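# Roll the whiteboard into the next room's yellow bay

## Task

Bring the whiteboard through to the adjoining room and leave it standing in that room's yellow taped bay, every one of its four wheels inside the tape and none resting on the tape itself. The result must hold without the robot touching or holding the board. It fails if the coffee table is not upright at the end, if the sliding door is banged open or closed, or if the robot topples or finishes leaning.

## Robot and tools

Robot: TidyBot++, a single-arm mobile robot. The base is 0.54 m long, 0.50 m wide and 0.38 m tall and rolls on four powered casters. On top sits a seven-joint arm ending in a two-finger gripper. The shoulder is 0.12 m ahead of the base centre and 0.68 m above the floor. There are two cameras: base_camera, fixed at the front of the base (644x364 pinhole), and wrist_camera, a fisheye on the hand that looks along it (644x476). The arm begins folded with the hand down. In that posture the hand reaches up to 0.08 m beyond the base front and the elbow is as high as 1.15 m.

Frames: the base frame has its origin on the floor beneath the base centre, with x forward, y to the left and z up. hand_pose is given in this frame. It is the point between the finger pads. Its own z axis runs out along the fingers, and its y axis is the direction in which the fingers close. The odometry frame is the base frame as it stood when the scene began. base_odometry counts wheel turns, so any slipping shows up as travel. It drifts a few cm and several degrees over about thirty moves. Heading is positive to the left, within -3.142 to 3.142. base_tilt is in degrees, with forward lean and right lean positive, and has a fixed bias of up to about 1 degree.

execute_actions takes "actions", a list holding one action or none; an empty list only reports. The optional "cameras" is a list of base_camera, wrist_camera or all. If it is left out you get all images; [] gives none. An action may contain "base", "joints" or both, plus an optional "speeds"; all of its motions start together. "base" holds exactly one key, and each is an offset from the base position in the last reported state, not a pose:
- translate_m: straight drive in metres, forward positive, -2 to 2.
- strafe_m: sideways slide in metres, left positive, -2 to 2.
- rotate_rad: turn in place in radians, counter-clockwise from above positive, -6.3 to 6.3.
"joints" holds absolute targets by name, in radians:
- joint_1_rad: any angle. It swings the whole arm about vertical; positive is clockwise from above, opposite to heading.
- joint_2_rad: shoulder, -2.249 to 2.249.
- joint_3_rad: any angle; 3.14 is roughly the start value.
- joint_4_rad: elbow, -2.579 to 2.579.
- joint_5_rad: any angle.
- joint_6_rad: wrist, -2.099 to 2.099.
- joint_7_rad: any angle. With the hand down, positive turns it counter-clockwise from above; at 1.57 the fingers open left and right.
gripper_pos is not an angle: 0 is fully open and 1 is fully closed, with a pad gap of about 85 x (1 - gripper_pos) mm.
Joints marked any angle go the short way round, so turn them in steps below half a revolution. A joint or base you leave out may keep pushing toward its previous target. "speeds" caps this action only: translate_m and strafe_m 0.05 to 0.5 m/s, rotate_rad 0.1 to 1.57 rad/s, and the default is the top value. A base move needing over 8.667 s at its cap is refused. No action may exceed 15 s. Any unknown key or out-of-range number makes the call refused, and nothing moves.

Arm geometry: upper arm 0.42 m, forearm 0.31 m, hand 0.31 m to the hand point. With joint_1_rad 0, joint_3_rad 3.14 and joint_5_rad 0, the arm stays in the vertical x-z plane. Measured from vertical, with forward lean positive, the upper arm is at j2, the forearm at j2 - j4, and the hand at j2 - j4 - j6. Forward reach = sum of length*sin(angle); height above the shoulder = sum of length*cos(angle). A downward-pointing hand can rise to about 0.94 m only close to the base. Joints move at up to 1.39 rad/s (1.22 for joints 5 to 7). Friction leaves errors of 1 to 2 cm. To correct, send each joint its previous command plus (wanted minus read). Held loads make the arm sag, so while holding something never command a joint to its read angle.

Result lines: base_status and joint_status report how each motion ended. done means reached; for the base it means the wheels turned fully, even if the base was blocked. off_target means it stopped short and may still push. time_out or contact_stop mean it holds where it stopped. "joint command not followed" with "cause:" means arm targets were withheld, typically due to self-collision, and can be retried later. on_its_own lists motion you did not command. motor_effort gives percent of maximum, peak in brackets, and is noisy. Motor temperatures are listed per joint. ARM HIT means a hard hit on the base or the arm itself. A torque fault (joints 1-4 over 104.5 N m, joints 5-7 over 51.3) freezes the arm and gripper for 10 s and skips the rest of the call, but the base keeps going. MOTOR HOT appears from 60 °C. At 75 °C an OVER-TEMPERATURE FAULT lets the arm sink, and unfinished keys read limit_stop_at_motor_heat; resend them.

wait: seconds, 0 to 10. It commands nothing and returns the state and images. zoom_image: camera (base_camera or wrist_camera) and region [x0, y0, x1, y1] in pixels of that camera's latest image, at most 504x504, with the origin at top-left. read_manual: optional section, and "licences" is the only one. finished_scene: scene, the number of the current scene. It ends the scene for good, so only call it once the board sits in the bay by itself.

The simulation keeps running while you think, and the robot holds its last command. Avoid these: opening or closing the sliding door abruptly, knocking the coffee table over, and tipping or leaving the robot leaning. A blocked base keeps shoving hard until it times out. A raised hand catching on something about 0.8 m up or higher while the base drives can topple the robot. Sideways force on a raised hand can lift wheels; backing off or retracting the arm straightens the robot. Driving the arm into objects can trigger torque faults. Watch out for drops, slips and hard pushes, and for objects falling. A loose object may occasionally be nudged by something outside the robot.

Each tool is called after "Request:" as a command line: name --argument value for each argument, lists and objects as JSON in quotes; but a table of rows of numbers goes row by row, as --pt "numbers of a row", without its own name.

## Session

Request:
execute_actions --actions '[]'

Scene clock: 0.00 s.
Motor temperatures (°C, as the motors report them): [31 31 31 28 38 38 39]
base_odometry: x=+0.000 y=+0.000 heading=+0.000 (m, m, rad; odometry frame)
base_tilt: forward=-0.2 right=+0.4 (deg)
base_status: not commanded
joint_positions: joint_1_rad=-0.016 joint_2_rad=-0.385 joint_3_rad=+3.162 joint_4_rad=-2.523 joint_5_rad=+0.023 joint_6_rad=-0.868 joint_7_rad=+1.574 gripper_pos=+0.000
joint_status: not commanded
motor_effort: joint_1_rad=+0 joint_2_rad=-1 joint_3_rad=-1 joint_4_rad=+12 joint_5_rad=+1 joint_6_rad=+2 joint_7_rad=-1 (%)
hand_pose: x=+0.2683 y=-0.0039 z=+0.5944 quat_wxyz=(+0.006, +0.998, +0.006, +0.068) (m; base frame)
pictures: base_camera, wrist_camera
Images, in order (width x height): base_camera 644x364, wrist_camera 644x476.

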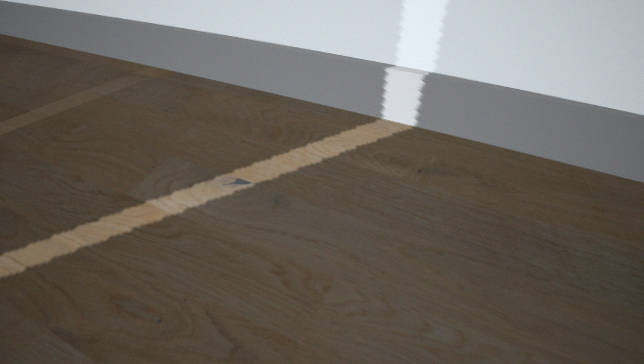

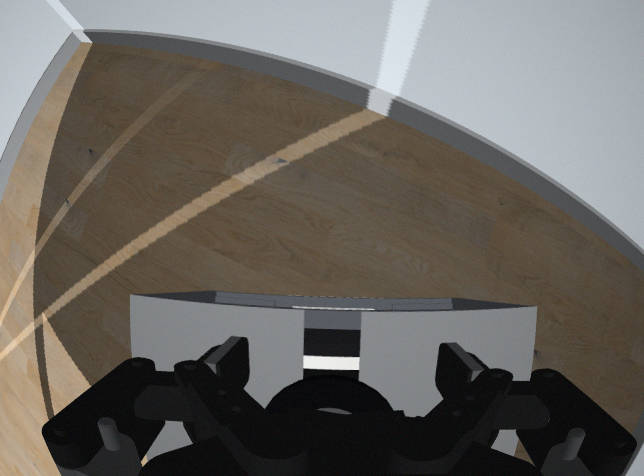

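Request:
execute_actions --actions '[{"joints":{"joint_6_rad":0.4},"base":{"rotate_rad":1.57}}]'

Request:
execute_actions --actions '[{"base":{"rotate_rad":1.57}}]'

Request:
execute_actions --actions '[{"base":{"rotate_rad":1.57}}]'

Scene clock: 13.17 s.
Motor temperatures (°C, as the motors report them): [31 31 31 28 38 38 39]
base_odometry: x=+0.000 y=+0.000 heading=+1.569 (m, m, rad; odometry frame)
base_tilt: forward=-0.2 right=+0.4 (deg)
base_status: done
joint_positions: joint_1_rad=-0.016 joint_2_rad=-0.385 joint_3_rad=+3.162 joint_4_rad=-2.522 joint_5_rad=+0.023 joint_6_rad=+0.385 joint_7_rad=+1.574 gripper_pos=+0.000
joint_status: all done
motor_effort: joint_1_rad=+0(0) joint_2_rad=-6(7) joint_3_rad=-1(0) joint_4_rad=+16(16) joint_5_rad=+0(0) joint_6_rad=+8(9) joint_7_rad=-1(0) (%)
hand_pose: x=+0.5327 y=+0.0017 z=+0.8469 quat_wxyz=(+0.002, +0.768, +0.009, +0.640) (m; base frame)
pictures: base_camera, wrist_camera
Images, in order (width x height): base_camera 644x364, wrist_camera 644x476.

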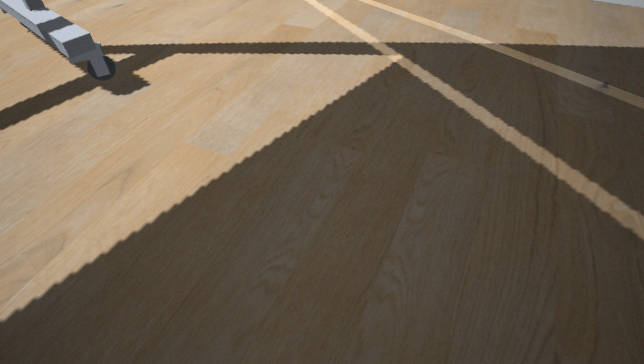

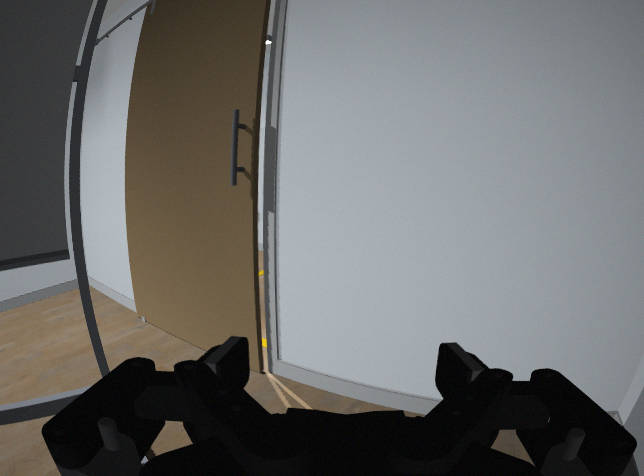

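Scene clock: 15.47 s.
Motor temperatures (°C, as the motors report them): [31 31 31 28 38 38 39]
base_odometry: x=+0.000 y=+0.000 heading=+3.139 (m, m, rad; odometry frame)
base_tilt: forward=-0.2 right=+0.3 (deg)
base_status: done
joint_positions: joint_1_rad=-0.016 joint_2_rad=-0.385 joint_3_rad=+3.161 joint_4_rad=-2.522 joint_5_rad=+0.023 joint_6_rad=+0.385 joint_7_rad=+1.574 gripper_pos=+0.000
joint_status: not commanded
motor_effort: joint_1_rad=+0(1) joint_2_rad=-5(7) joint_3_rad=-1(0) joint_4_rad=+17(17) joint_5_rad=+1(0) joint_6_rad=+8(7) joint_7_rad=-1(1) (%)
hand_pose: x=+0.5327 y=+0.0020 z=+0.8469 quat_wxyz=(+0.002, +0.768, +0.009, +0.640) (m; base frame)
pictures: base_camera, wrist_camera
Images, in order (width x height): base_camera 644x364, wrist_camera 644x476.

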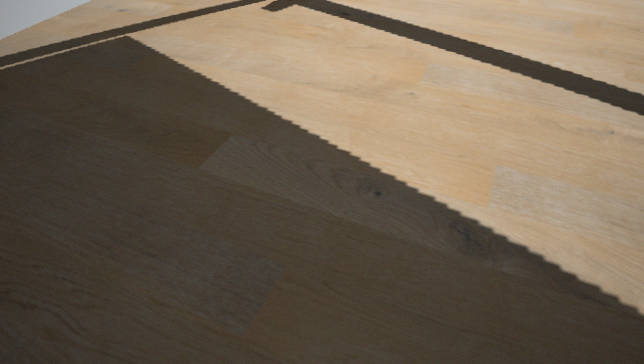

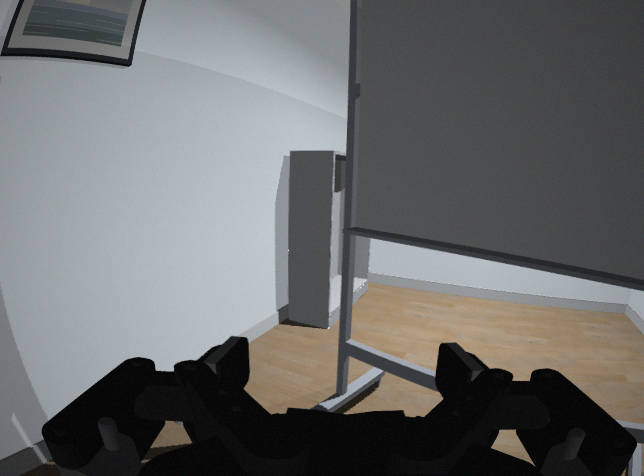

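Scene clock: 17.77 s.
Motor temperatures (°C, as the motors report them): [31 31 31 28 38 38 39]
base_odometry: x=+0.000 y=+0.000 heading=-1.575 (m, m, rad; odometry frame)
base_tilt: forward=-0.2 right=+0.3 (deg)
base_status: done
joint_positions: joint_1_rad=-0.016 joint_2_rad=-0.385 joint_3_rad=+3.161 joint_4_rad=-2.522 joint_5_rad=+0.023 joint_6_rad=+0.385 joint_7_rad=+1.574 gripper_pos=+0.000
joint_status: not commanded
motor_effort: joint_1_rad=+0(2) joint_2_rad=-6(7) joint_3_rad=+0(0) joint_4_rad=+16(17) joint_5_rad=+1(0) joint_6_rad=+8(8) joint_7_rad=+0(0) (%)
hand_pose: x=+0.5327 y=+0.0021 z=+0.8469 quat_wxyz=(+0.002, +0.768, +0.009, +0.640) (m; base frame)
pictures: base_camera, wrist_camera
Images, in order (width x height): base_camera 644x364, wrist_camera 644x476.

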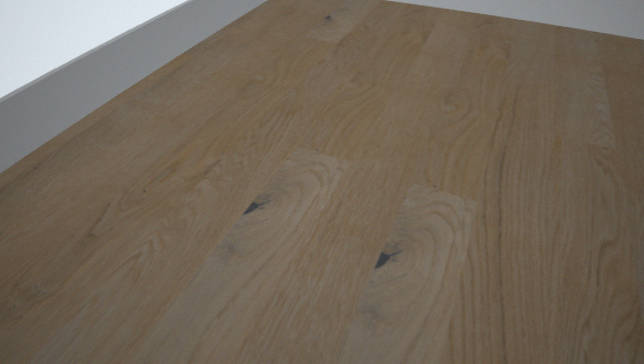

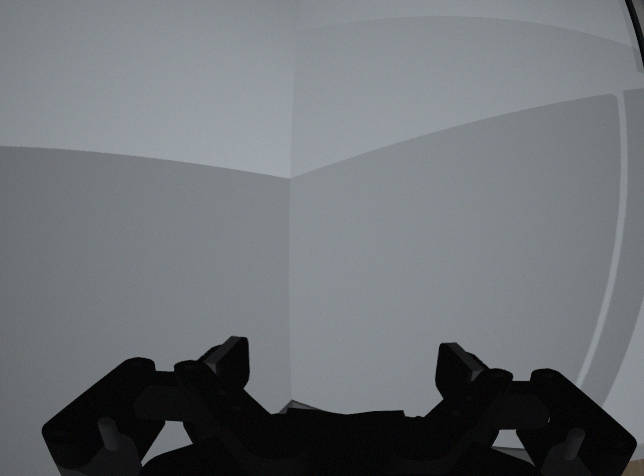

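Request:
execute_actions --actions '[{"base":{"rotate_rad":-2.3},"joints":{"joint_6_rad":0.1}}]'

Scene clock: 27.63 s.
Motor temperatures (°C, as the motors report them): [31 31 31 28 38 38 39]
base_odometry: x=+0.000 y=+0.000 heading=+2.409 (m, m, rad; odometry frame)
base_tilt: forward=-0.2 right=+0.4 (deg)
base_status: done
joint_positions: joint_1_rad=-0.016 joint_2_rad=-0.385 joint_3_rad=+3.160 joint_4_rad=-2.526 joint_5_rad=+0.023 joint_6_rad=+0.118 joint_7_rad=+1.574 gripper_pos=+0.000
joint_status: all done
motor_effort: joint_1_rad=-1(1) joint_2_rad=-5(6) joint_3_rad=-1(1) joint_4_rad=+16(17) joint_5_rad=+1(0) joint_6_rad=+7(8) joint_7_rad=+0(1) (%)
hand_pose: x=+0.5058 y=+0.0011 z=+0.7660 quat_wxyz=(+0.003, +0.848, +0.009, +0.530) (m; base frame)
pictures: base_camera, wrist_camera
Images, in order (width x height): base_camera 644x364, wrist_camera 644x476.

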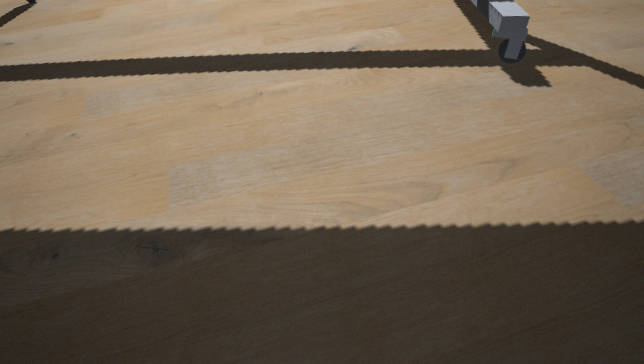

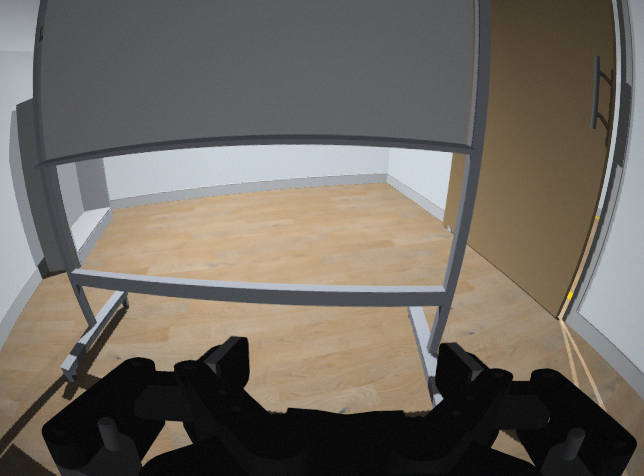

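Request:
execute_actions --actions '[{"base":{"rotate_rad":-1.2}}]'

Scene clock: 46.90 s.
Motor temperatures (°C, as the motors report them): [31 31 31 28 38 38 39]
base_odometry: x=+0.000 y=+0.000 heading=+1.210 (m, m, rad; odometry frame)
base_tilt: forward=-0.2 right=+0.3 (deg)
base_status: done
joint_positions: joint_1_rad=-0.016 joint_2_rad=-0.385 joint_3_rad=+3.161 joint_4_rad=-2.526 joint_5_rad=+0.023 joint_6_rad=+0.118 joint_7_rad=+1.574 gripper_pos=+0.000
joint_status: not commanded
motor_effort: joint_1_rad=+0(1) joint_2_rad=-6(6) joint_3_rad=-1(1) joint_4_rad=+16(17) joint_5_rad=+1(0) joint_6_rad=+8(7) joint_7_rad=-1(1) (%)
hand_pose: x=+0.5058 y=+0.0008 z=+0.7660 quat_wxyz=(+0.003, +0.848, +0.009, +0.530) (m; base frame)
pictures: base_camera, wrist_camera
Images, in order (width x height): base_camera 644x364, wrist_camera 644x476.

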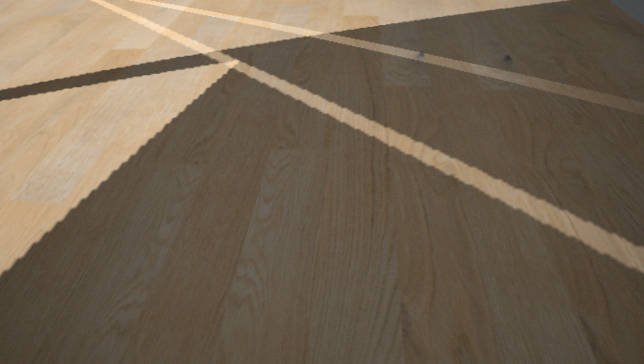

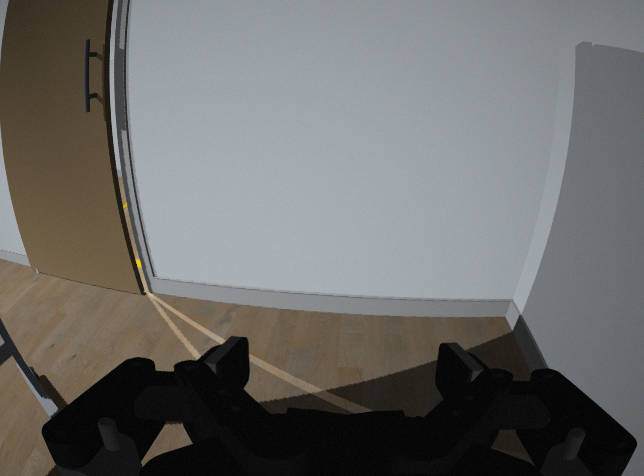

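Request:
execute_actions --actions '[{"base":{"rotate_rad":-0.11}}]' --cameras '[]'

Request:
execute_actions --actions '[{"base":{"translate_m":0.7}}]'

Request:
execute_actions --actions '[{"base":{"strafe_m":0.6}}]'

Scene clock: 63.47 s.
Motor temperatures (°C, as the motors report them): [31 32 31 28 38 38 39]
base_odometry: x=+0.000 y=+0.000 heading=+1.101 (m, m, rad; odometry frame)
base_tilt: forward=-0.2 right=+0.3 (deg)
base_status: done
joint_positions: joint_1_rad=-0.016 joint_2_rad=-0.385 joint_3_rad=+3.162 joint_4_rad=-2.526 joint_5_rad=+0.023 joint_6_rad=+0.118 joint_7_rad=+1.574 gripper_pos=+0.000
joint_status: not commanded
motor_effort: joint_1_rad=+0(1) joint_2_rad=-5(6) joint_3_rad=-1(0) joint_4_rad=+16(16) joint_5_rad=+1(0) joint_6_rad=+8(8) joint_7_rad=+0(0) (%)
hand_pose: x=+0.5058 y=+0.0005 z=+0.7660 quat_wxyz=(+0.003, +0.848, +0.008, +0.530) (m; base frame)
pictures: none
No camera images: the call's "cameras" was empty. Leave "cameras" out to get every camera's image.

Scene clock: 66.23 s.
Motor temperatures (°C, as the motors report them): [31 32 31 28 38 38 39]
base_odometry: x=+0.318 y=+0.624 heading=+1.100 (m, m, rad; odometry frame)
base_tilt: forward=-0.2 right=+0.3 (deg)
base_status: done
joint_positions: joint_1_rad=-0.016 joint_2_rad=-0.385 joint_3_rad=+3.162 joint_4_rad=-2.526 joint_5_rad=+0.023 joint_6_rad=+0.118 joint_7_rad=+1.574 gripper_pos=+0.000
joint_status: not commanded
motor_effort: joint_1_rad=+0(0) joint_2_rad=-5(8) joint_3_rad=-1(0) joint_4_rad=+16(17) joint_5_rad=+0(1) joint_6_rad=+7(8) joint_7_rad=+0(0) (%)
hand_pose: x=+0.5058 y=+0.0005 z=+0.7660 quat_wxyz=(+0.003, +0.848, +0.008, +0.530) (m; base frame)
pictures: base_camera, wrist_camera
Images, in order (width x height): base_camera 644x364, wrist_camera 644x476.

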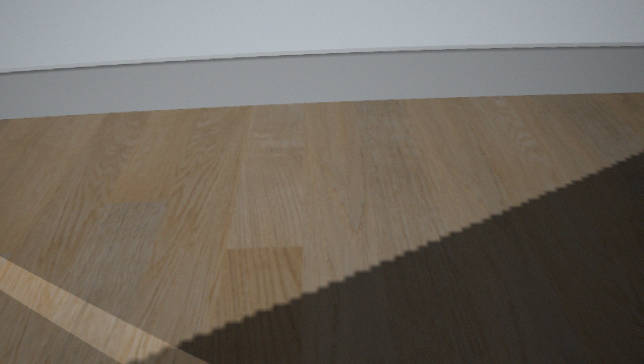

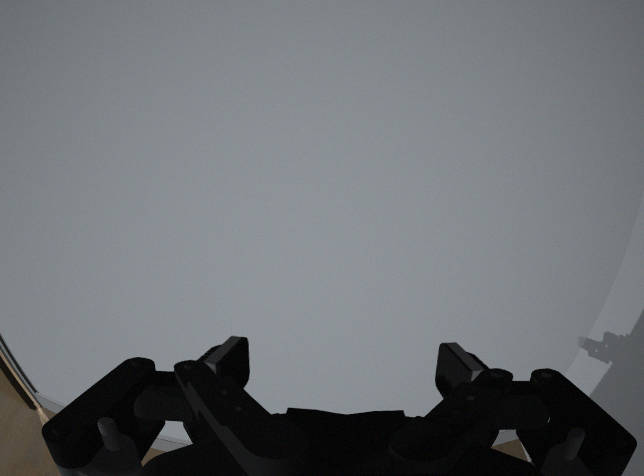

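Scene clock: 68.80 s.
Motor temperatures (°C, as the motors report them): [31 32 31 28 38 38 39]
base_odometry: x=-0.217 y=+0.896 heading=+1.100 (m, m, rad; odometry frame)
base_tilt: forward=-0.2 right=+0.3 (deg)
base_status: done
joint_positions: joint_1_rad=-0.016 joint_2_rad=-0.385 joint_3_rad=+3.162 joint_4_rad=-2.526 joint_5_rad=+0.023 joint_6_rad=+0.118 joint_7_rad=+1.574 gripper_pos=+0.000
joint_status: not commanded
motor_effort: joint_1_rad=+0(1) joint_2_rad=-5(6) joint_3_rad=-1(1) joint_4_rad=+16(16) joint_5_rad=+0(0) joint_6_rad=+8(7) joint_7_rad=-1(1) (%)
hand_pose: x=+0.5058 y=+0.0006 z=+0.7660 quat_wxyz=(+0.003, +0.848, +0.008, +0.530) (m; base frame)
pictures: base_camera, wrist_camera
Images, in order (width x height): base_camera 644x364, wrist_camera 644x476.

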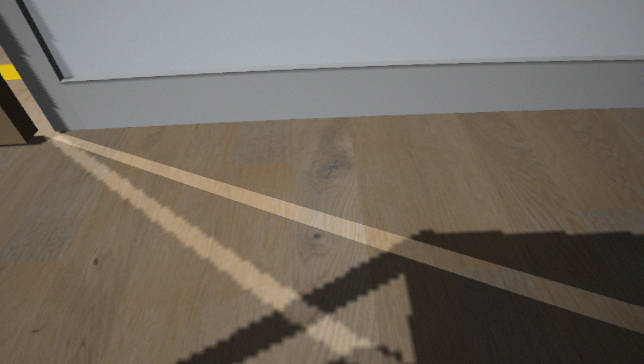

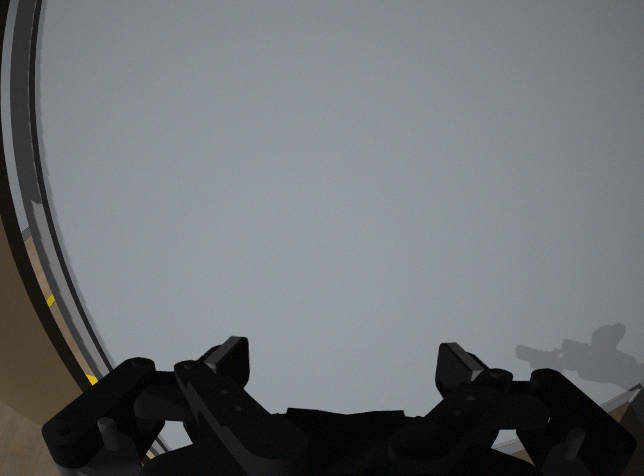

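Request:
execute_actions --actions '[{"base":{"translate_m":-0.4},"joints":{"joint_2_rad":0,"joint_4_rad":-1.9,"joint_6_rad":0.33}}]' --cameras '[]'

Request:
execute_actions --actions '[{"base":{"strafe_m":0.48}}]'

Scene clock: 88.07 s.
Motor temperatures (°C, as the motors report them): [31 32 31 28 38 38 39]
base_odometry: x=-0.398 y=+0.540 heading=+1.099 (m, m, rad; odometry frame)
base_tilt: forward=-0.2 right=+0.3 (deg)
base_status: done
joint_positions: joint_1_rad=-0.016 joint_2_rad=-0.017 joint_3_rad=+3.162 joint_4_rad=-1.913 joint_5_rad=+0.023 joint_6_rad=+0.293 joint_7_rad=+1.574 gripper_pos=+0.000
joint_status: all done
motor_effort: joint_1_rad=+0(1) joint_2_rad=-20(20) joint_3_rad=-1(1) joint_4_rad=+18(19) joint_5_rad=+0(0) joint_6_rad=+8(8) joint_7_rad=+0(0) (%)
hand_pose: x=+0.7212 y=+0.0009 z=+0.9921 quat_wxyz=(+0.007, +0.718, +0.010, +0.696) (m; base frame)
pictures: none
No camera images: the call's "cameras" was empty. Leave "cameras" out to get every camera's image.

Scene clock: 90.40 s.
Motor temperatures (°C, as the motors report them): [31 32 31 28 38 38 39]
base_odometry: x=-0.826 y=+0.758 heading=+1.100 (m, m, rad; odometry frame)
base_tilt: forward=-0.2 right=+0.3 (deg)
base_status: done
joint_positions: joint_1_rad=-0.019 joint_2_rad=-0.016 joint_3_rad=+3.159 joint_4_rad=-1.913 joint_5_rad=+0.023 joint_6_rad=+0.294 joint_7_rad=+1.574 gripper_pos=+0.000
joint_status: not commanded
motor_effort: joint_1_rad=+0(3) joint_2_rad=-20(22) joint_3_rad=-1(4) joint_4_rad=+18(19) joint_5_rad=+0(0) joint_6_rad=+8(9) joint_7_rad=+0(0) (%)
hand_pose: x=+0.7215 y=+0.0041 z=+0.9919 quat_wxyz=(+0.006, +0.718, +0.012, +0.696) (m; base frame)
pictures: base_camera, wrist_camera
Images, in order (width x height): base_camera 644x364, wrist_camera 644x476.

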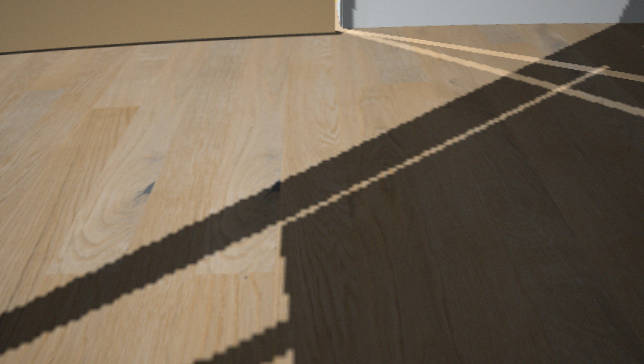

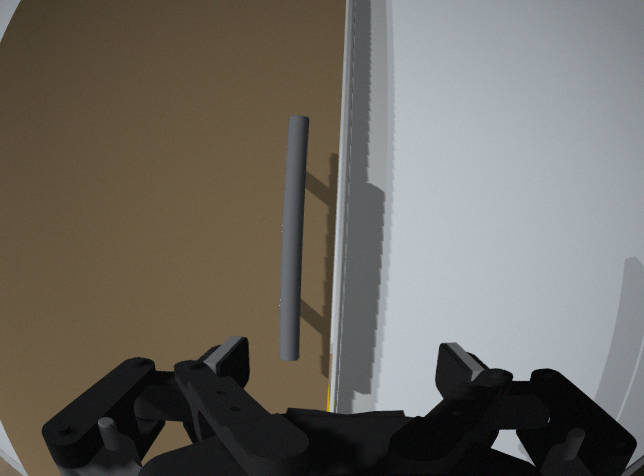

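Request:
execute_actions --actions '[{"base":{"strafe_m":0.05},"joints":{"joint_2_rad":0.0,"joint_4_rad":-1.8,"joint_6_rad":0.25}}]' --cameras '[]'

Request:
execute_actions --actions '[{"base":{"translate_m":0.13},"speeds":{"translate_m":0.15}}]'

Scene clock: 105.30 s.
Motor temperatures (°C, as the motors report them): [31 32 31 28 38 38 39]
base_odometry: x=-0.871 y=+0.780 heading=+1.100 (m, m, rad; odometry frame)
base_tilt: forward=-0.2 right=+0.3 (deg)
base_status: done
joint_positions: joint_1_rad=-0.020 joint_2_rad=-0.013 joint_3_rad=+3.158 joint_4_rad=-1.806 joint_5_rad=+0.023 joint_6_rad=+0.289 joint_7_rad=+1.574 gripper_pos=+0.000
joint_status: all done
motor_effort: joint_1_rad=-1(2) joint_2_rad=-20(21) joint_3_rad=-1(1) joint_4_rad=+19(19) joint_5_rad=+0(0) joint_6_rad=+9(9) joint_7_rad=+0(1) (%)
hand_pose: x=+0.7308 y=+0.0055 z=+1.0544 quat_wxyz=(+0.005, +0.683, +0.012, +0.730) (m; base frame)
pictures: none
No camera images: the call's "cameras" was empty. Leave "cameras" out to get every camera's image.

Scene clock: 106.83 s.
Motor temperatures (°C, as the motors report them): [31 32 31 28 38 38 39]
base_odometry: x=-0.812 y=+0.896 heading=+1.100 (m, m, rad; odometry frame)
base_tilt: forward=-0.2 right=+0.3 (deg)
base_status: done
joint_positions: joint_1_rad=-0.020 joint_2_rad=-0.006 joint_3_rad=+3.158 joint_4_rad=-1.806 joint_5_rad=+0.023 joint_6_rad=+0.287 joint_7_rad=+1.574 gripper_pos=+0.000
joint_status: not commanded
motor_effort: joint_1_rad=+0(1) joint_2_rad=-20(23) joint_3_rad=-1(0) joint_4_rad=+19(20) joint_5_rad=+1(0) joint_6_rad=+8(9) joint_7_rad=-1(1) (%)
hand_pose: x=+0.7336 y=+0.0055 z=+1.0493 quat_wxyz=(+0.005, +0.686, +0.012, +0.727) (m; base frame)
pictures: base_camera, wrist_camera
Images, in order (width x height): base_camera 644x364, wrist_camera 644x476.

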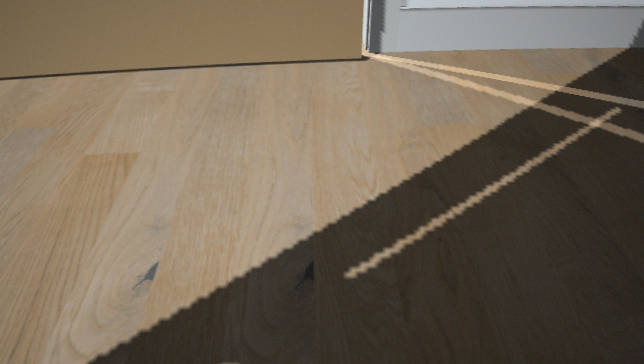

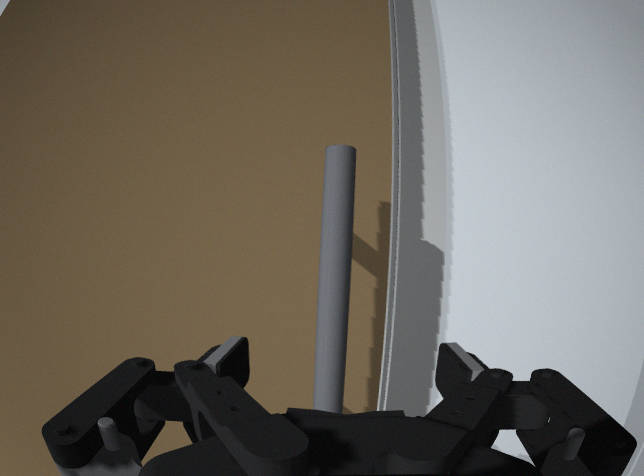

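Request:
execute_actions --actions '[{"base":{"translate_m":0.1},"speeds":{"translate_m":0.1}}]'

Scene clock: 114.10 s.
Motor temperatures (°C, as the motors report them): [31 32 31 28 38 38 39]
base_odometry: x=-0.767 y=+0.986 heading=+1.101 (m, m, rad; odometry frame)
base_tilt: forward=-0.2 right=+0.3 (deg)
base_status: done
joint_positions: joint_1_rad=-0.020 joint_2_rad=-0.002 joint_3_rad=+3.158 joint_4_rad=-1.806 joint_5_rad=+0.023 joint_6_rad=+0.286 joint_7_rad=+1.574 gripper_pos=+0.000
joint_status: not commanded
motor_effort: joint_1_rad=+0(1) joint_2_rad=-21(23) joint_3_rad=-1(0) joint_4_rad=+18(19) joint_5_rad=+0(0) joint_6_rad=+9(9) joint_7_rad=-1(0) (%)
hand_pose: x=+0.7349 y=+0.0056 z=+1.0469 quat_wxyz=(+0.005, +0.688, +0.012, +0.726) (m; base frame)
pictures: base_camera, wrist_camera
Images, in order (width x height): base_camera 644x364, wrist_camera 644x476.

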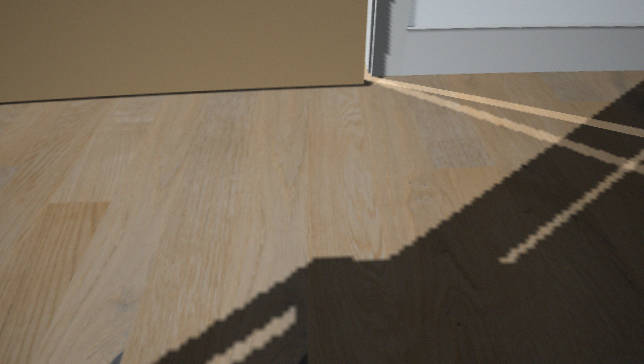

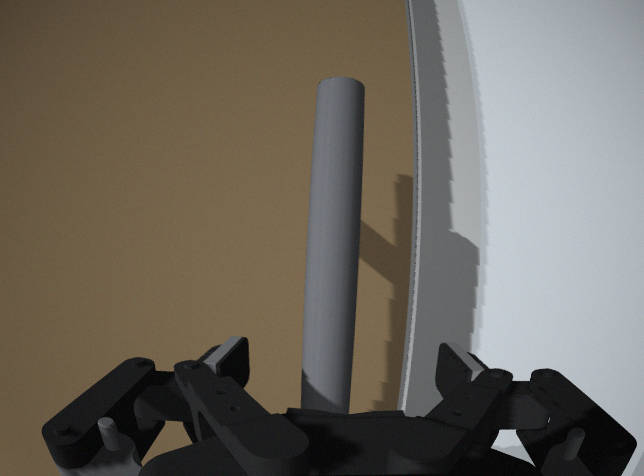

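Request:
execute_actions --actions '[{"base":{"translate_m":0.025},"speeds":{"translate_m":0.1}}]' --cameras '[]'

Request:
execute_actions --actions '[{"joints":{"gripper_pos":0.6}}]' --cameras '["wrist_camera"]'

Request:
execute_actions --actions '[{"base":{"strafe_m":0.4},"speeds":{"strafe_m":0.08}}]'

Scene clock: 124.47 s.
Motor temperatures (°C, as the motors report them): [31 32 31 29 38 38 39]
base_odometry: x=-0.756 y=+1.008 heading=+1.101 (m, m, rad; odometry frame)
base_tilt: forward=-0.2 right=+0.4 (deg)
base_status: done
joint_positions: joint_1_rad=-0.020 joint_2_rad=+0.004 joint_3_rad=+3.158 joint_4_rad=-1.806 joint_5_rad=+0.023 joint_6_rad=+0.286 joint_7_rad=+1.574 gripper_pos=+0.000
joint_status: not commanded
motor_effort: joint_1_rad=+0(1) joint_2_rad=-21(24) joint_3_rad=-1(0) joint_4_rad=+19(19) joint_5_rad=+0(0) joint_6_rad=+8(9) joint_7_rad=+0(1) (%)
hand_pose: x=+0.7371 y=+0.0056 z=+1.0430 quat_wxyz=(+0.005, +0.690, +0.012, +0.724) (m; base frame)
pictures: none
No camera images: the call's "cameras" was empty. Leave "cameras" out to get every camera's image.

Scene clock: 125.33 s.
Motor temperatures (°C, as the motors report them): [31 32 31 29 38 38 39]
base_odometry: x=-0.756 y=+1.008 heading=+1.101 (m, m, rad; odometry frame)
base_tilt: forward=-0.2 right=+0.3 (deg)
base_status: not commanded
joint_positions: joint_1_rad=-0.022 joint_2_rad=+0.004 joint_3_rad=+3.156 joint_4_rad=-1.806 joint_5_rad=+0.023 joint_6_rad=+0.286 joint_7_rad=+1.574 gripper_pos=+0.600
joint_status: all done
motor_effort: joint_1_rad=+1(3) joint_2_rad=-21(21) joint_3_rad=+0(2) joint_4_rad=+19(19) joint_5_rad=+0(1) joint_6_rad=+8(9) joint_7_rad=-1(1) (%)
hand_pose: x=+0.7371 y=+0.0076 z=+1.0430 quat_wxyz=(+0.004, +0.690, +0.013, +0.724) (m; base frame)
pictures: wrist_camera
Images, in order (width x height): wrist_camera 644x476.

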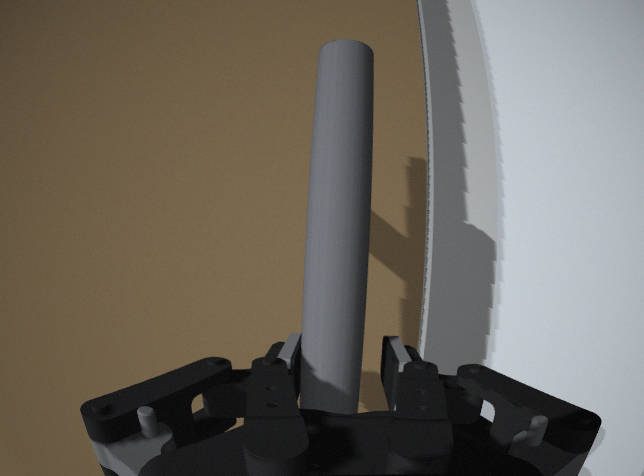

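Scene clock: 131.17 s.
Motor temperatures (°C, as the motors report them): [31 32 31 29 38 38 39]
base_odometry: x=-1.112 y=+1.190 heading=+1.101 (m, m, rad; odometry frame)
base_tilt: forward=-0.2 right=+0.4 (deg)
base_status: done
joint_positions: joint_1_rad=+0.046 joint_2_rad=-0.009 joint_3_rad=+3.219 joint_4_rad=-1.810 joint_5_rad=+0.017 joint_6_rad=+0.271 joint_7_rad=+1.574 gripper_pos=+0.600
joint_status: not commanded
motor_effort: joint_1_rad=-10(19) joint_2_rad=-17(25) joint_3_rad=-9(17) joint_4_rad=+19(23) joint_5_rad=+3(5) joint_6_rad=+8(11) joint_7_rad=+0(0) (%)
hand_pose: x=+0.7289 y=-0.0731 z=+1.0434 quat_wxyz=(+0.050, +0.692, -0.035, +0.720) (m; base frame)
pictures: base_camera, wrist_camera
Images, in order (width x height): base_camera 644x364, wrist_camera 644x476.

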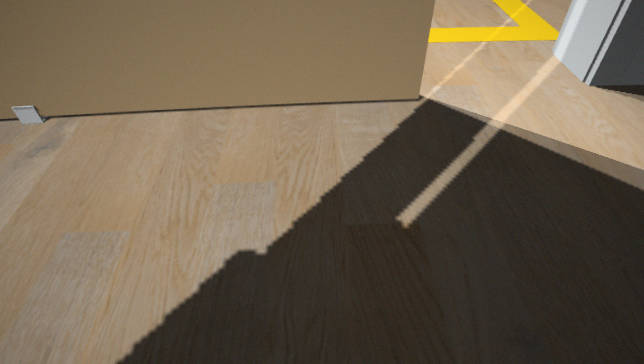

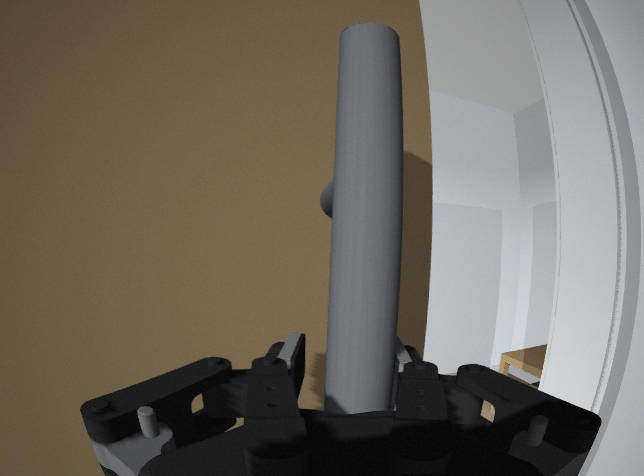

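Request:
execute_actions --actions '[{"base":{"strafe_m":-0.07},"joints":{"gripper_pos":0.2},"speeds":{"strafe_m":0.1}}]' --cameras '[]'

Request:
execute_actions --actions '[{"base":{"translate_m":-0.2}}]' --cameras '[]'

Request:
execute_actions --actions '[{"joints":{"joint_1_rad":-1.7,"joint_2_rad":-0.385,"joint_4_rad":-2.3,"joint_6_rad":-0.1}}]'

Scene clock: 148.07 s.
Motor temperatures (°C, as the motors report them): [31 32 31 29 38 38 39]
base_odometry: x=-1.050 y=+1.158 heading=+1.101 (m, m, rad; odometry frame)
base_tilt: forward=-0.2 right=+0.3 (deg)
base_status: done
joint_positions: joint_1_rad=-0.011 joint_2_rad=-0.007 joint_3_rad=+3.166 joint_4_rad=-1.808 joint_5_rad=+0.017 joint_6_rad=+0.271 joint_7_rad=+1.574 gripper_pos=+0.200
joint_status: all done
motor_effort: joint_1_rad=+0(9) joint_2_rad=-21(21) joint_3_rad=-1(9) joint_4_rad=+19(19) joint_5_rad=+0(2) joint_6_rad=+8(8) joint_7_rad=-1(0) (%)
hand_pose: x=+0.7334 y=-0.0060 z=+1.0434 quat_wxyz=(+0.010, +0.693, +0.003, +0.721) (m; base frame)
pictures: none
No camera images: the call's "cameras" was empty. Leave "cameras" out to get every camera's image.

Scene clock: 149.70 s.
Motor temperatures (°C, as the motors report them): [31 32 31 29 38 38 39]
base_odometry: x=-1.141 y=+0.979 heading=+1.101 (m, m, rad; odometry frame)
base_tilt: forward=-0.2 right=+0.3 (deg)
base_status: done
joint_positions: joint_1_rad=-0.011 joint_2_rad=-0.007 joint_3_rad=+3.166 joint_4_rad=-1.808 joint_5_rad=+0.017 joint_6_rad=+0.271 joint_7_rad=+1.574 gripper_pos=+0.200
joint_status: not commanded
motor_effort: joint_1_rad=+0(1) joint_2_rad=-21(25) joint_3_rad=-1(0) joint_4_rad=+19(20) joint_5_rad=+0(0) joint_6_rad=+9(9) joint_7_rad=-1(1) (%)
hand_pose: x=+0.7333 y=-0.0060 z=+1.0438 quat_wxyz=(+0.010, +0.692, +0.003, +0.721) (m; base frame)
pictures: none
No camera images: the call's "cameras" was empty. Leave "cameras" out to get every camera's image.

Scene clock: 152.57 s.
Motor temperatures (°C, as the motors report them): [31 32 31 29 38 38 39]
base_odometry: x=-1.141 y=+0.979 heading=+1.101 (m, m, rad; odometry frame)
base_tilt: forward=-0.2 right=+0.4 (deg)
base_status: not commanded
joint_positions: joint_1_rad=-1.690 joint_2_rad=-0.366 joint_3_rad=+3.163 joint_4_rad=-2.285 joint_5_rad=+0.017 joint_6_rad=-0.062 joint_7_rad=+1.574 gripper_pos=+0.200
joint_status: all done
motor_effort: joint_1_rad=+0(1) joint_2_rad=-8(20) joint_3_rad=-1(0) joint_4_rad=+18(19) joint_5_rad=+1(0) joint_6_rad=+8(8) joint_7_rad=-1(1) (%)
hand_pose: x=+0.0766 y=+0.4284 z=+0.8433 quat_wxyz=(-0.405, +0.557, +0.624, +0.370) (m; base frame)
pictures: base_camera, wrist_camera
Images, in order (width x height): base_camera 644x364, wrist_camera 644x476.

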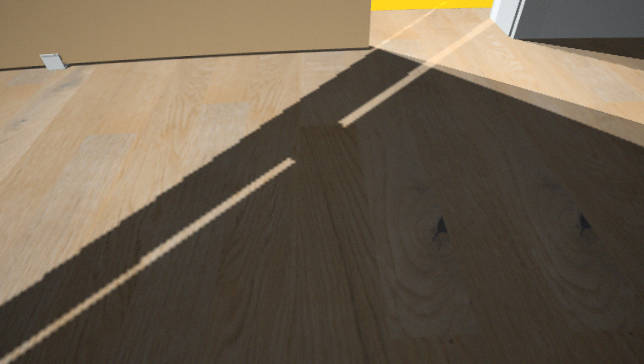

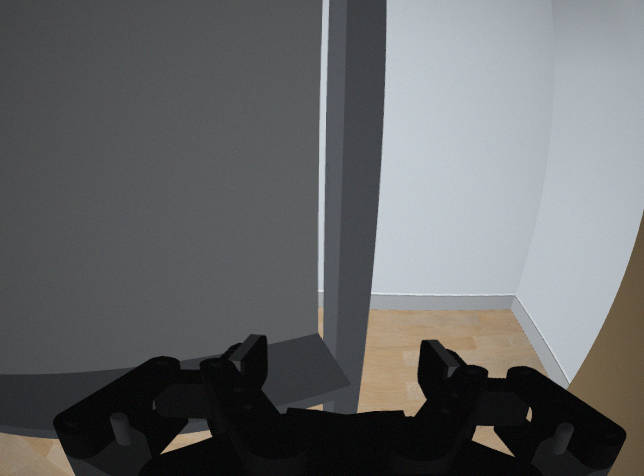

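Request:
execute_actions --actions '[{"joints":{"joint_1_rad":-2.1,"joint_2_rad":-0.6,"joint_4_rad":-2.3,"joint_6_rad":-0.9}}]' --cameras '["wrist_camera"]'

Scene clock: 169.30 s.
Motor temperatures (°C, as the motors report them): [31 32 31 29 38 38 39]
base_odometry: x=-1.141 y=+0.979 heading=+1.101 (m, m, rad; odometry frame)
base_tilt: forward=-0.2 right=+0.4 (deg)
base_status: not commanded
joint_positions: joint_1_rad=-2.090 joint_2_rad=-0.585 joint_3_rad=+3.163 joint_4_rad=-2.288 joint_5_rad=+0.017 joint_6_rad=-0.868 joint_7_rad=+1.574 gripper_pos=+0.200
joint_status: all done
motor_effort: joint_1_rad=+0(1) joint_2_rad=+0(8) joint_3_rad=-1(0) joint_4_rad=+17(18) joint_5_rad=+0(1) joint_6_rad=+5(7) joint_7_rad=+0(0) (%)
hand_pose: x=+0.0028 y=+0.2190 z=+0.7294 quat_wxyz=(-0.241, +0.487, +0.827, +0.146) (m; base frame)
pictures: wrist_camera
Images, in order (width x height): wrist_camera 644x476.

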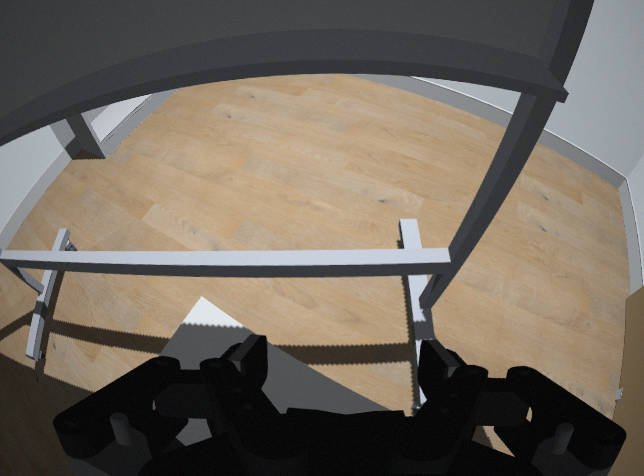

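Request:
execute_actions --actions '[{"joints":{"joint_1_rad":0.32,"joint_2_rad":-0.385,"joint_4_rad":-2.3,"joint_6_rad":0.2}}]' --cameras '[]'

Request:
execute_actions --actions '[{"joints":{"joint_2_rad":1.3,"joint_4_rad":-0.3,"joint_6_rad":0.0,"gripper_pos":1}}]'

Scene clock: 213.53 s.
Motor temperatures (°C, as the motors report them): [31 32 31 29 38 38 39]
base_odometry: x=-1.141 y=+0.979 heading=+1.101 (m, m, rad; odometry frame)
base_tilt: forward=-0.2 right=+0.3 (deg)
base_status: not commanded
joint_positions: joint_1_rad=+0.310 joint_2_rad=-0.405 joint_3_rad=+3.163 joint_4_rad=-2.288 joint_5_rad=+0.017 joint_6_rad=+0.162 joint_7_rad=+1.574 gripper_pos=+0.200
joint_status: all done
motor_effort: joint_1_rad=-1(0) joint_2_rad=-7(7) joint_3_rad=-1(0) joint_4_rad=+18(17) joint_5_rad=+1(1) joint_6_rad=+8(8) joint_7_rad=-1(0) (%)
hand_pose: x=+0.5367 y=-0.1429 z=+0.9257 quat_wxyz=(+0.109, +0.749, -0.119, +0.643) (m; base frame)
pictures: none
No camera images: the call's "cameras" was empty. Leave "cameras" out to get every camera's image.

Scene clock: 216.63 s.
Motor temperatures (°C, as the motors report them): [31 32 31 29 38 38 39]
base_odometry: x=-1.141 y=+0.979 heading=+1.101 (m, m, rad; odometry frame)
base_tilt: forward=-0.2 right=+0.4 (deg)
base_status: not commanded
joint_positions: joint_1_rad=+0.310 joint_2_rad=+1.288 joint_3_rad=+3.163 joint_4_rad=-0.316 joint_5_rad=+0.017 joint_6_rad=+0.038 joint_7_rad=+1.574 gripper_pos=+0.999
joint_status: all done
motor_effort: joint_1_rad=+0(0) joint_2_rad=-55(56) joint_3_rad=-1(2) joint_4_rad=+19(21) joint_5_rad=+1(1) joint_6_rad=+8(8) joint_7_rad=+0(0) (%)
hand_pose: x=+1.0987 y=-0.3166 z=+0.7898 quat_wxyz=(+0.125, +0.699, -0.097, +0.697) (m; base frame)
pictures: base_camera, wrist_camera
Images, in order (width x height): base_camera 644x364, wrist_camera 644x476.

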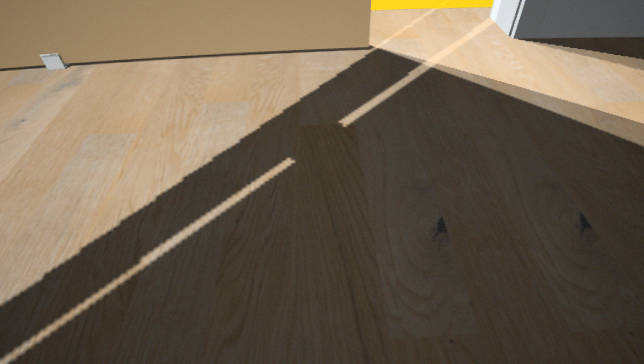

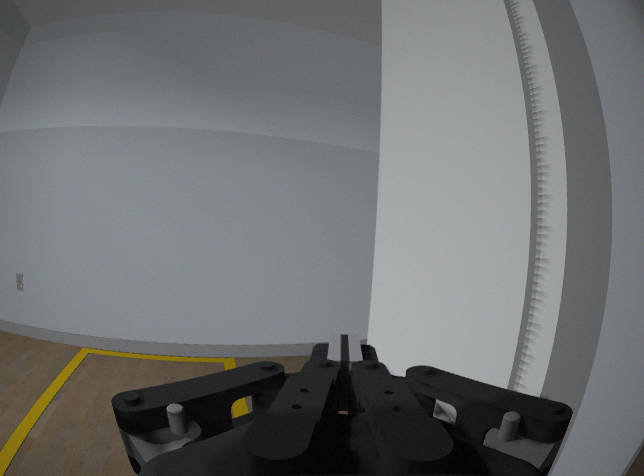

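Tip aims near the jamb; shift left while advancing.

Request:
execute_actions --actions '[{"joints":{"joint_1_rad":0.22}}]' --cameras '[]'

Request:
execute_actions --actions '[{"base":{"translate_m":0.22},"speeds":{"translate_m":0.2}}]' --cameras '["wrist_camera"]'

Request:
execute_actions --actions '[{"joints":{"joint_1_rad":-0.4}}]'

Scene clock: 225.23 s.
Motor temperatures (°C, as the motors report them): [31 32 31 29 38 38 39]
base_odometry: x=-1.141 y=+0.979 heading=+1.101 (m, m, rad; odometry frame)
base_tilt: forward=-0.2 right=+0.4 (deg)
base_status: not commanded
joint_positions: joint_1_rad=+0.217 joint_2_rad=+1.288 joint_3_rad=+3.163 joint_4_rad=-0.315 joint_5_rad=+0.017 joint_6_rad=+0.038 joint_7_rad=+1.574 gripper_pos=+0.999
joint_status: all done
motor_effort: joint_1_rad=+0(5) joint_2_rad=-55(55) joint_3_rad=-2(2) joint_4_rad=+19(19) joint_5_rad=+1(1) joint_6_rad=+8(8) joint_7_rad=-1(0) (%)
hand_pose: x=+1.1240 y=-0.2237 z=+0.7901 quat_wxyz=(+0.093, +0.702, -0.064, +0.703) (m; base frame)
pictures: none
No camera images: the call's "cameras" was empty. Leave "cameras" out to get every camera's image.

Scene clock: 227.10 s.
Motor temperatures (°C, as the motors report them): [31 33 31 29 38 38 39]
base_odometry: x=-1.041 y=+1.175 heading=+1.102 (m, m, rad; odometry frame)
base_tilt: forward=-0.1 right=+0.4 (deg)
base_status: done
joint_positions: joint_1_rad=+0.219 joint_2_rad=+1.289 joint_3_rad=+3.163 joint_4_rad=-0.314 joint_5_rad=+0.017 joint_6_rad=+0.037 joint_7_rad=+1.574 gripper_pos=+0.999
joint_status: not commanded
motor_effort: joint_1_rad=+0(4) joint_2_rad=-55(58) joint_3_rad=-1(1) joint_4_rad=+19(20) joint_5_rad=+0(0) joint_6_rad=+8(9) joint_7_rad=-1(1) (%)
hand_pose: x=+1.1237 y=-0.2255 z=+0.7902 quat_wxyz=(+0.093, +0.702, -0.065, +0.703) (m; base frame)
pictures: wrist_camera
Images, in order (width x height): wrist_camera 644x476.

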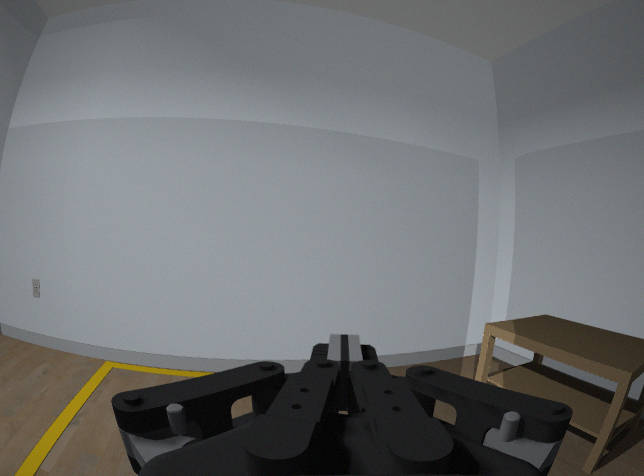

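Scene clock: 229.27 s.
Motor temperatures (°C, as the motors report them): [31 33 31 29 38 38 39]
base_odometry: x=-1.040 y=+1.178 heading=+1.099 (m, m, rad; odometry frame)
base_tilt: forward=-0.2 right=+0.3 (deg)
base_status: not commanded
joint_positions: joint_1_rad=-0.396 joint_2_rad=+1.307 joint_3_rad=+3.171 joint_4_rad=-0.304 joint_5_rad=+0.017 joint_6_rad=+0.033 joint_7_rad=+1.574 gripper_pos=+0.999
joint_status: all done
motor_effort: joint_1_rad=-1(41) joint_2_rad=-55(61) joint_3_rad=-1(5) joint_4_rad=+19(20) joint_5_rad=+1(2) joint_6_rad=+9(11) joint_7_rad=+0(1) (%)
hand_pose: x=+1.0724 y=+0.3943 z=+0.7767 quat_wxyz=(-0.119, +0.693, +0.154, +0.695) (m; base frame)
pictures: base_camera, wrist_camera
Images, in order (width x height): base_camera 644x364, wrist_camera 644x476.

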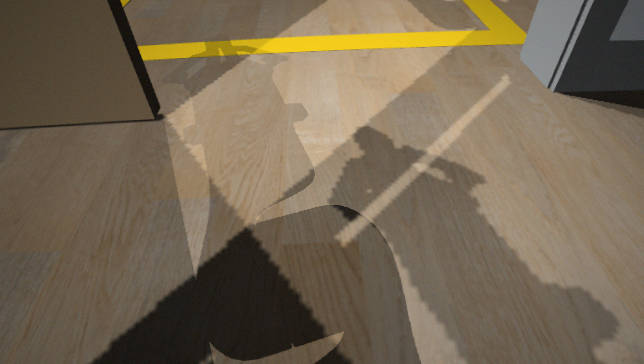

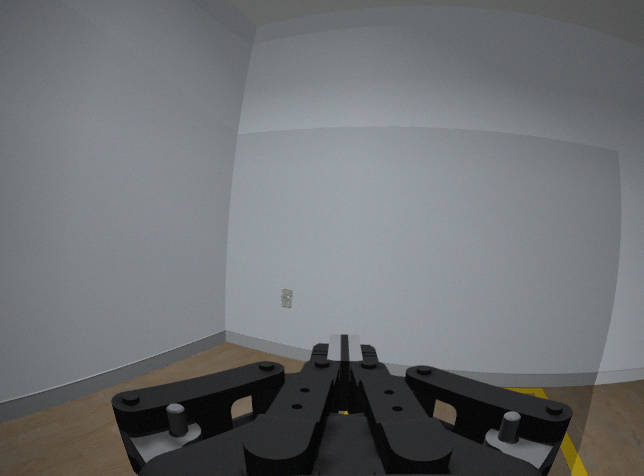

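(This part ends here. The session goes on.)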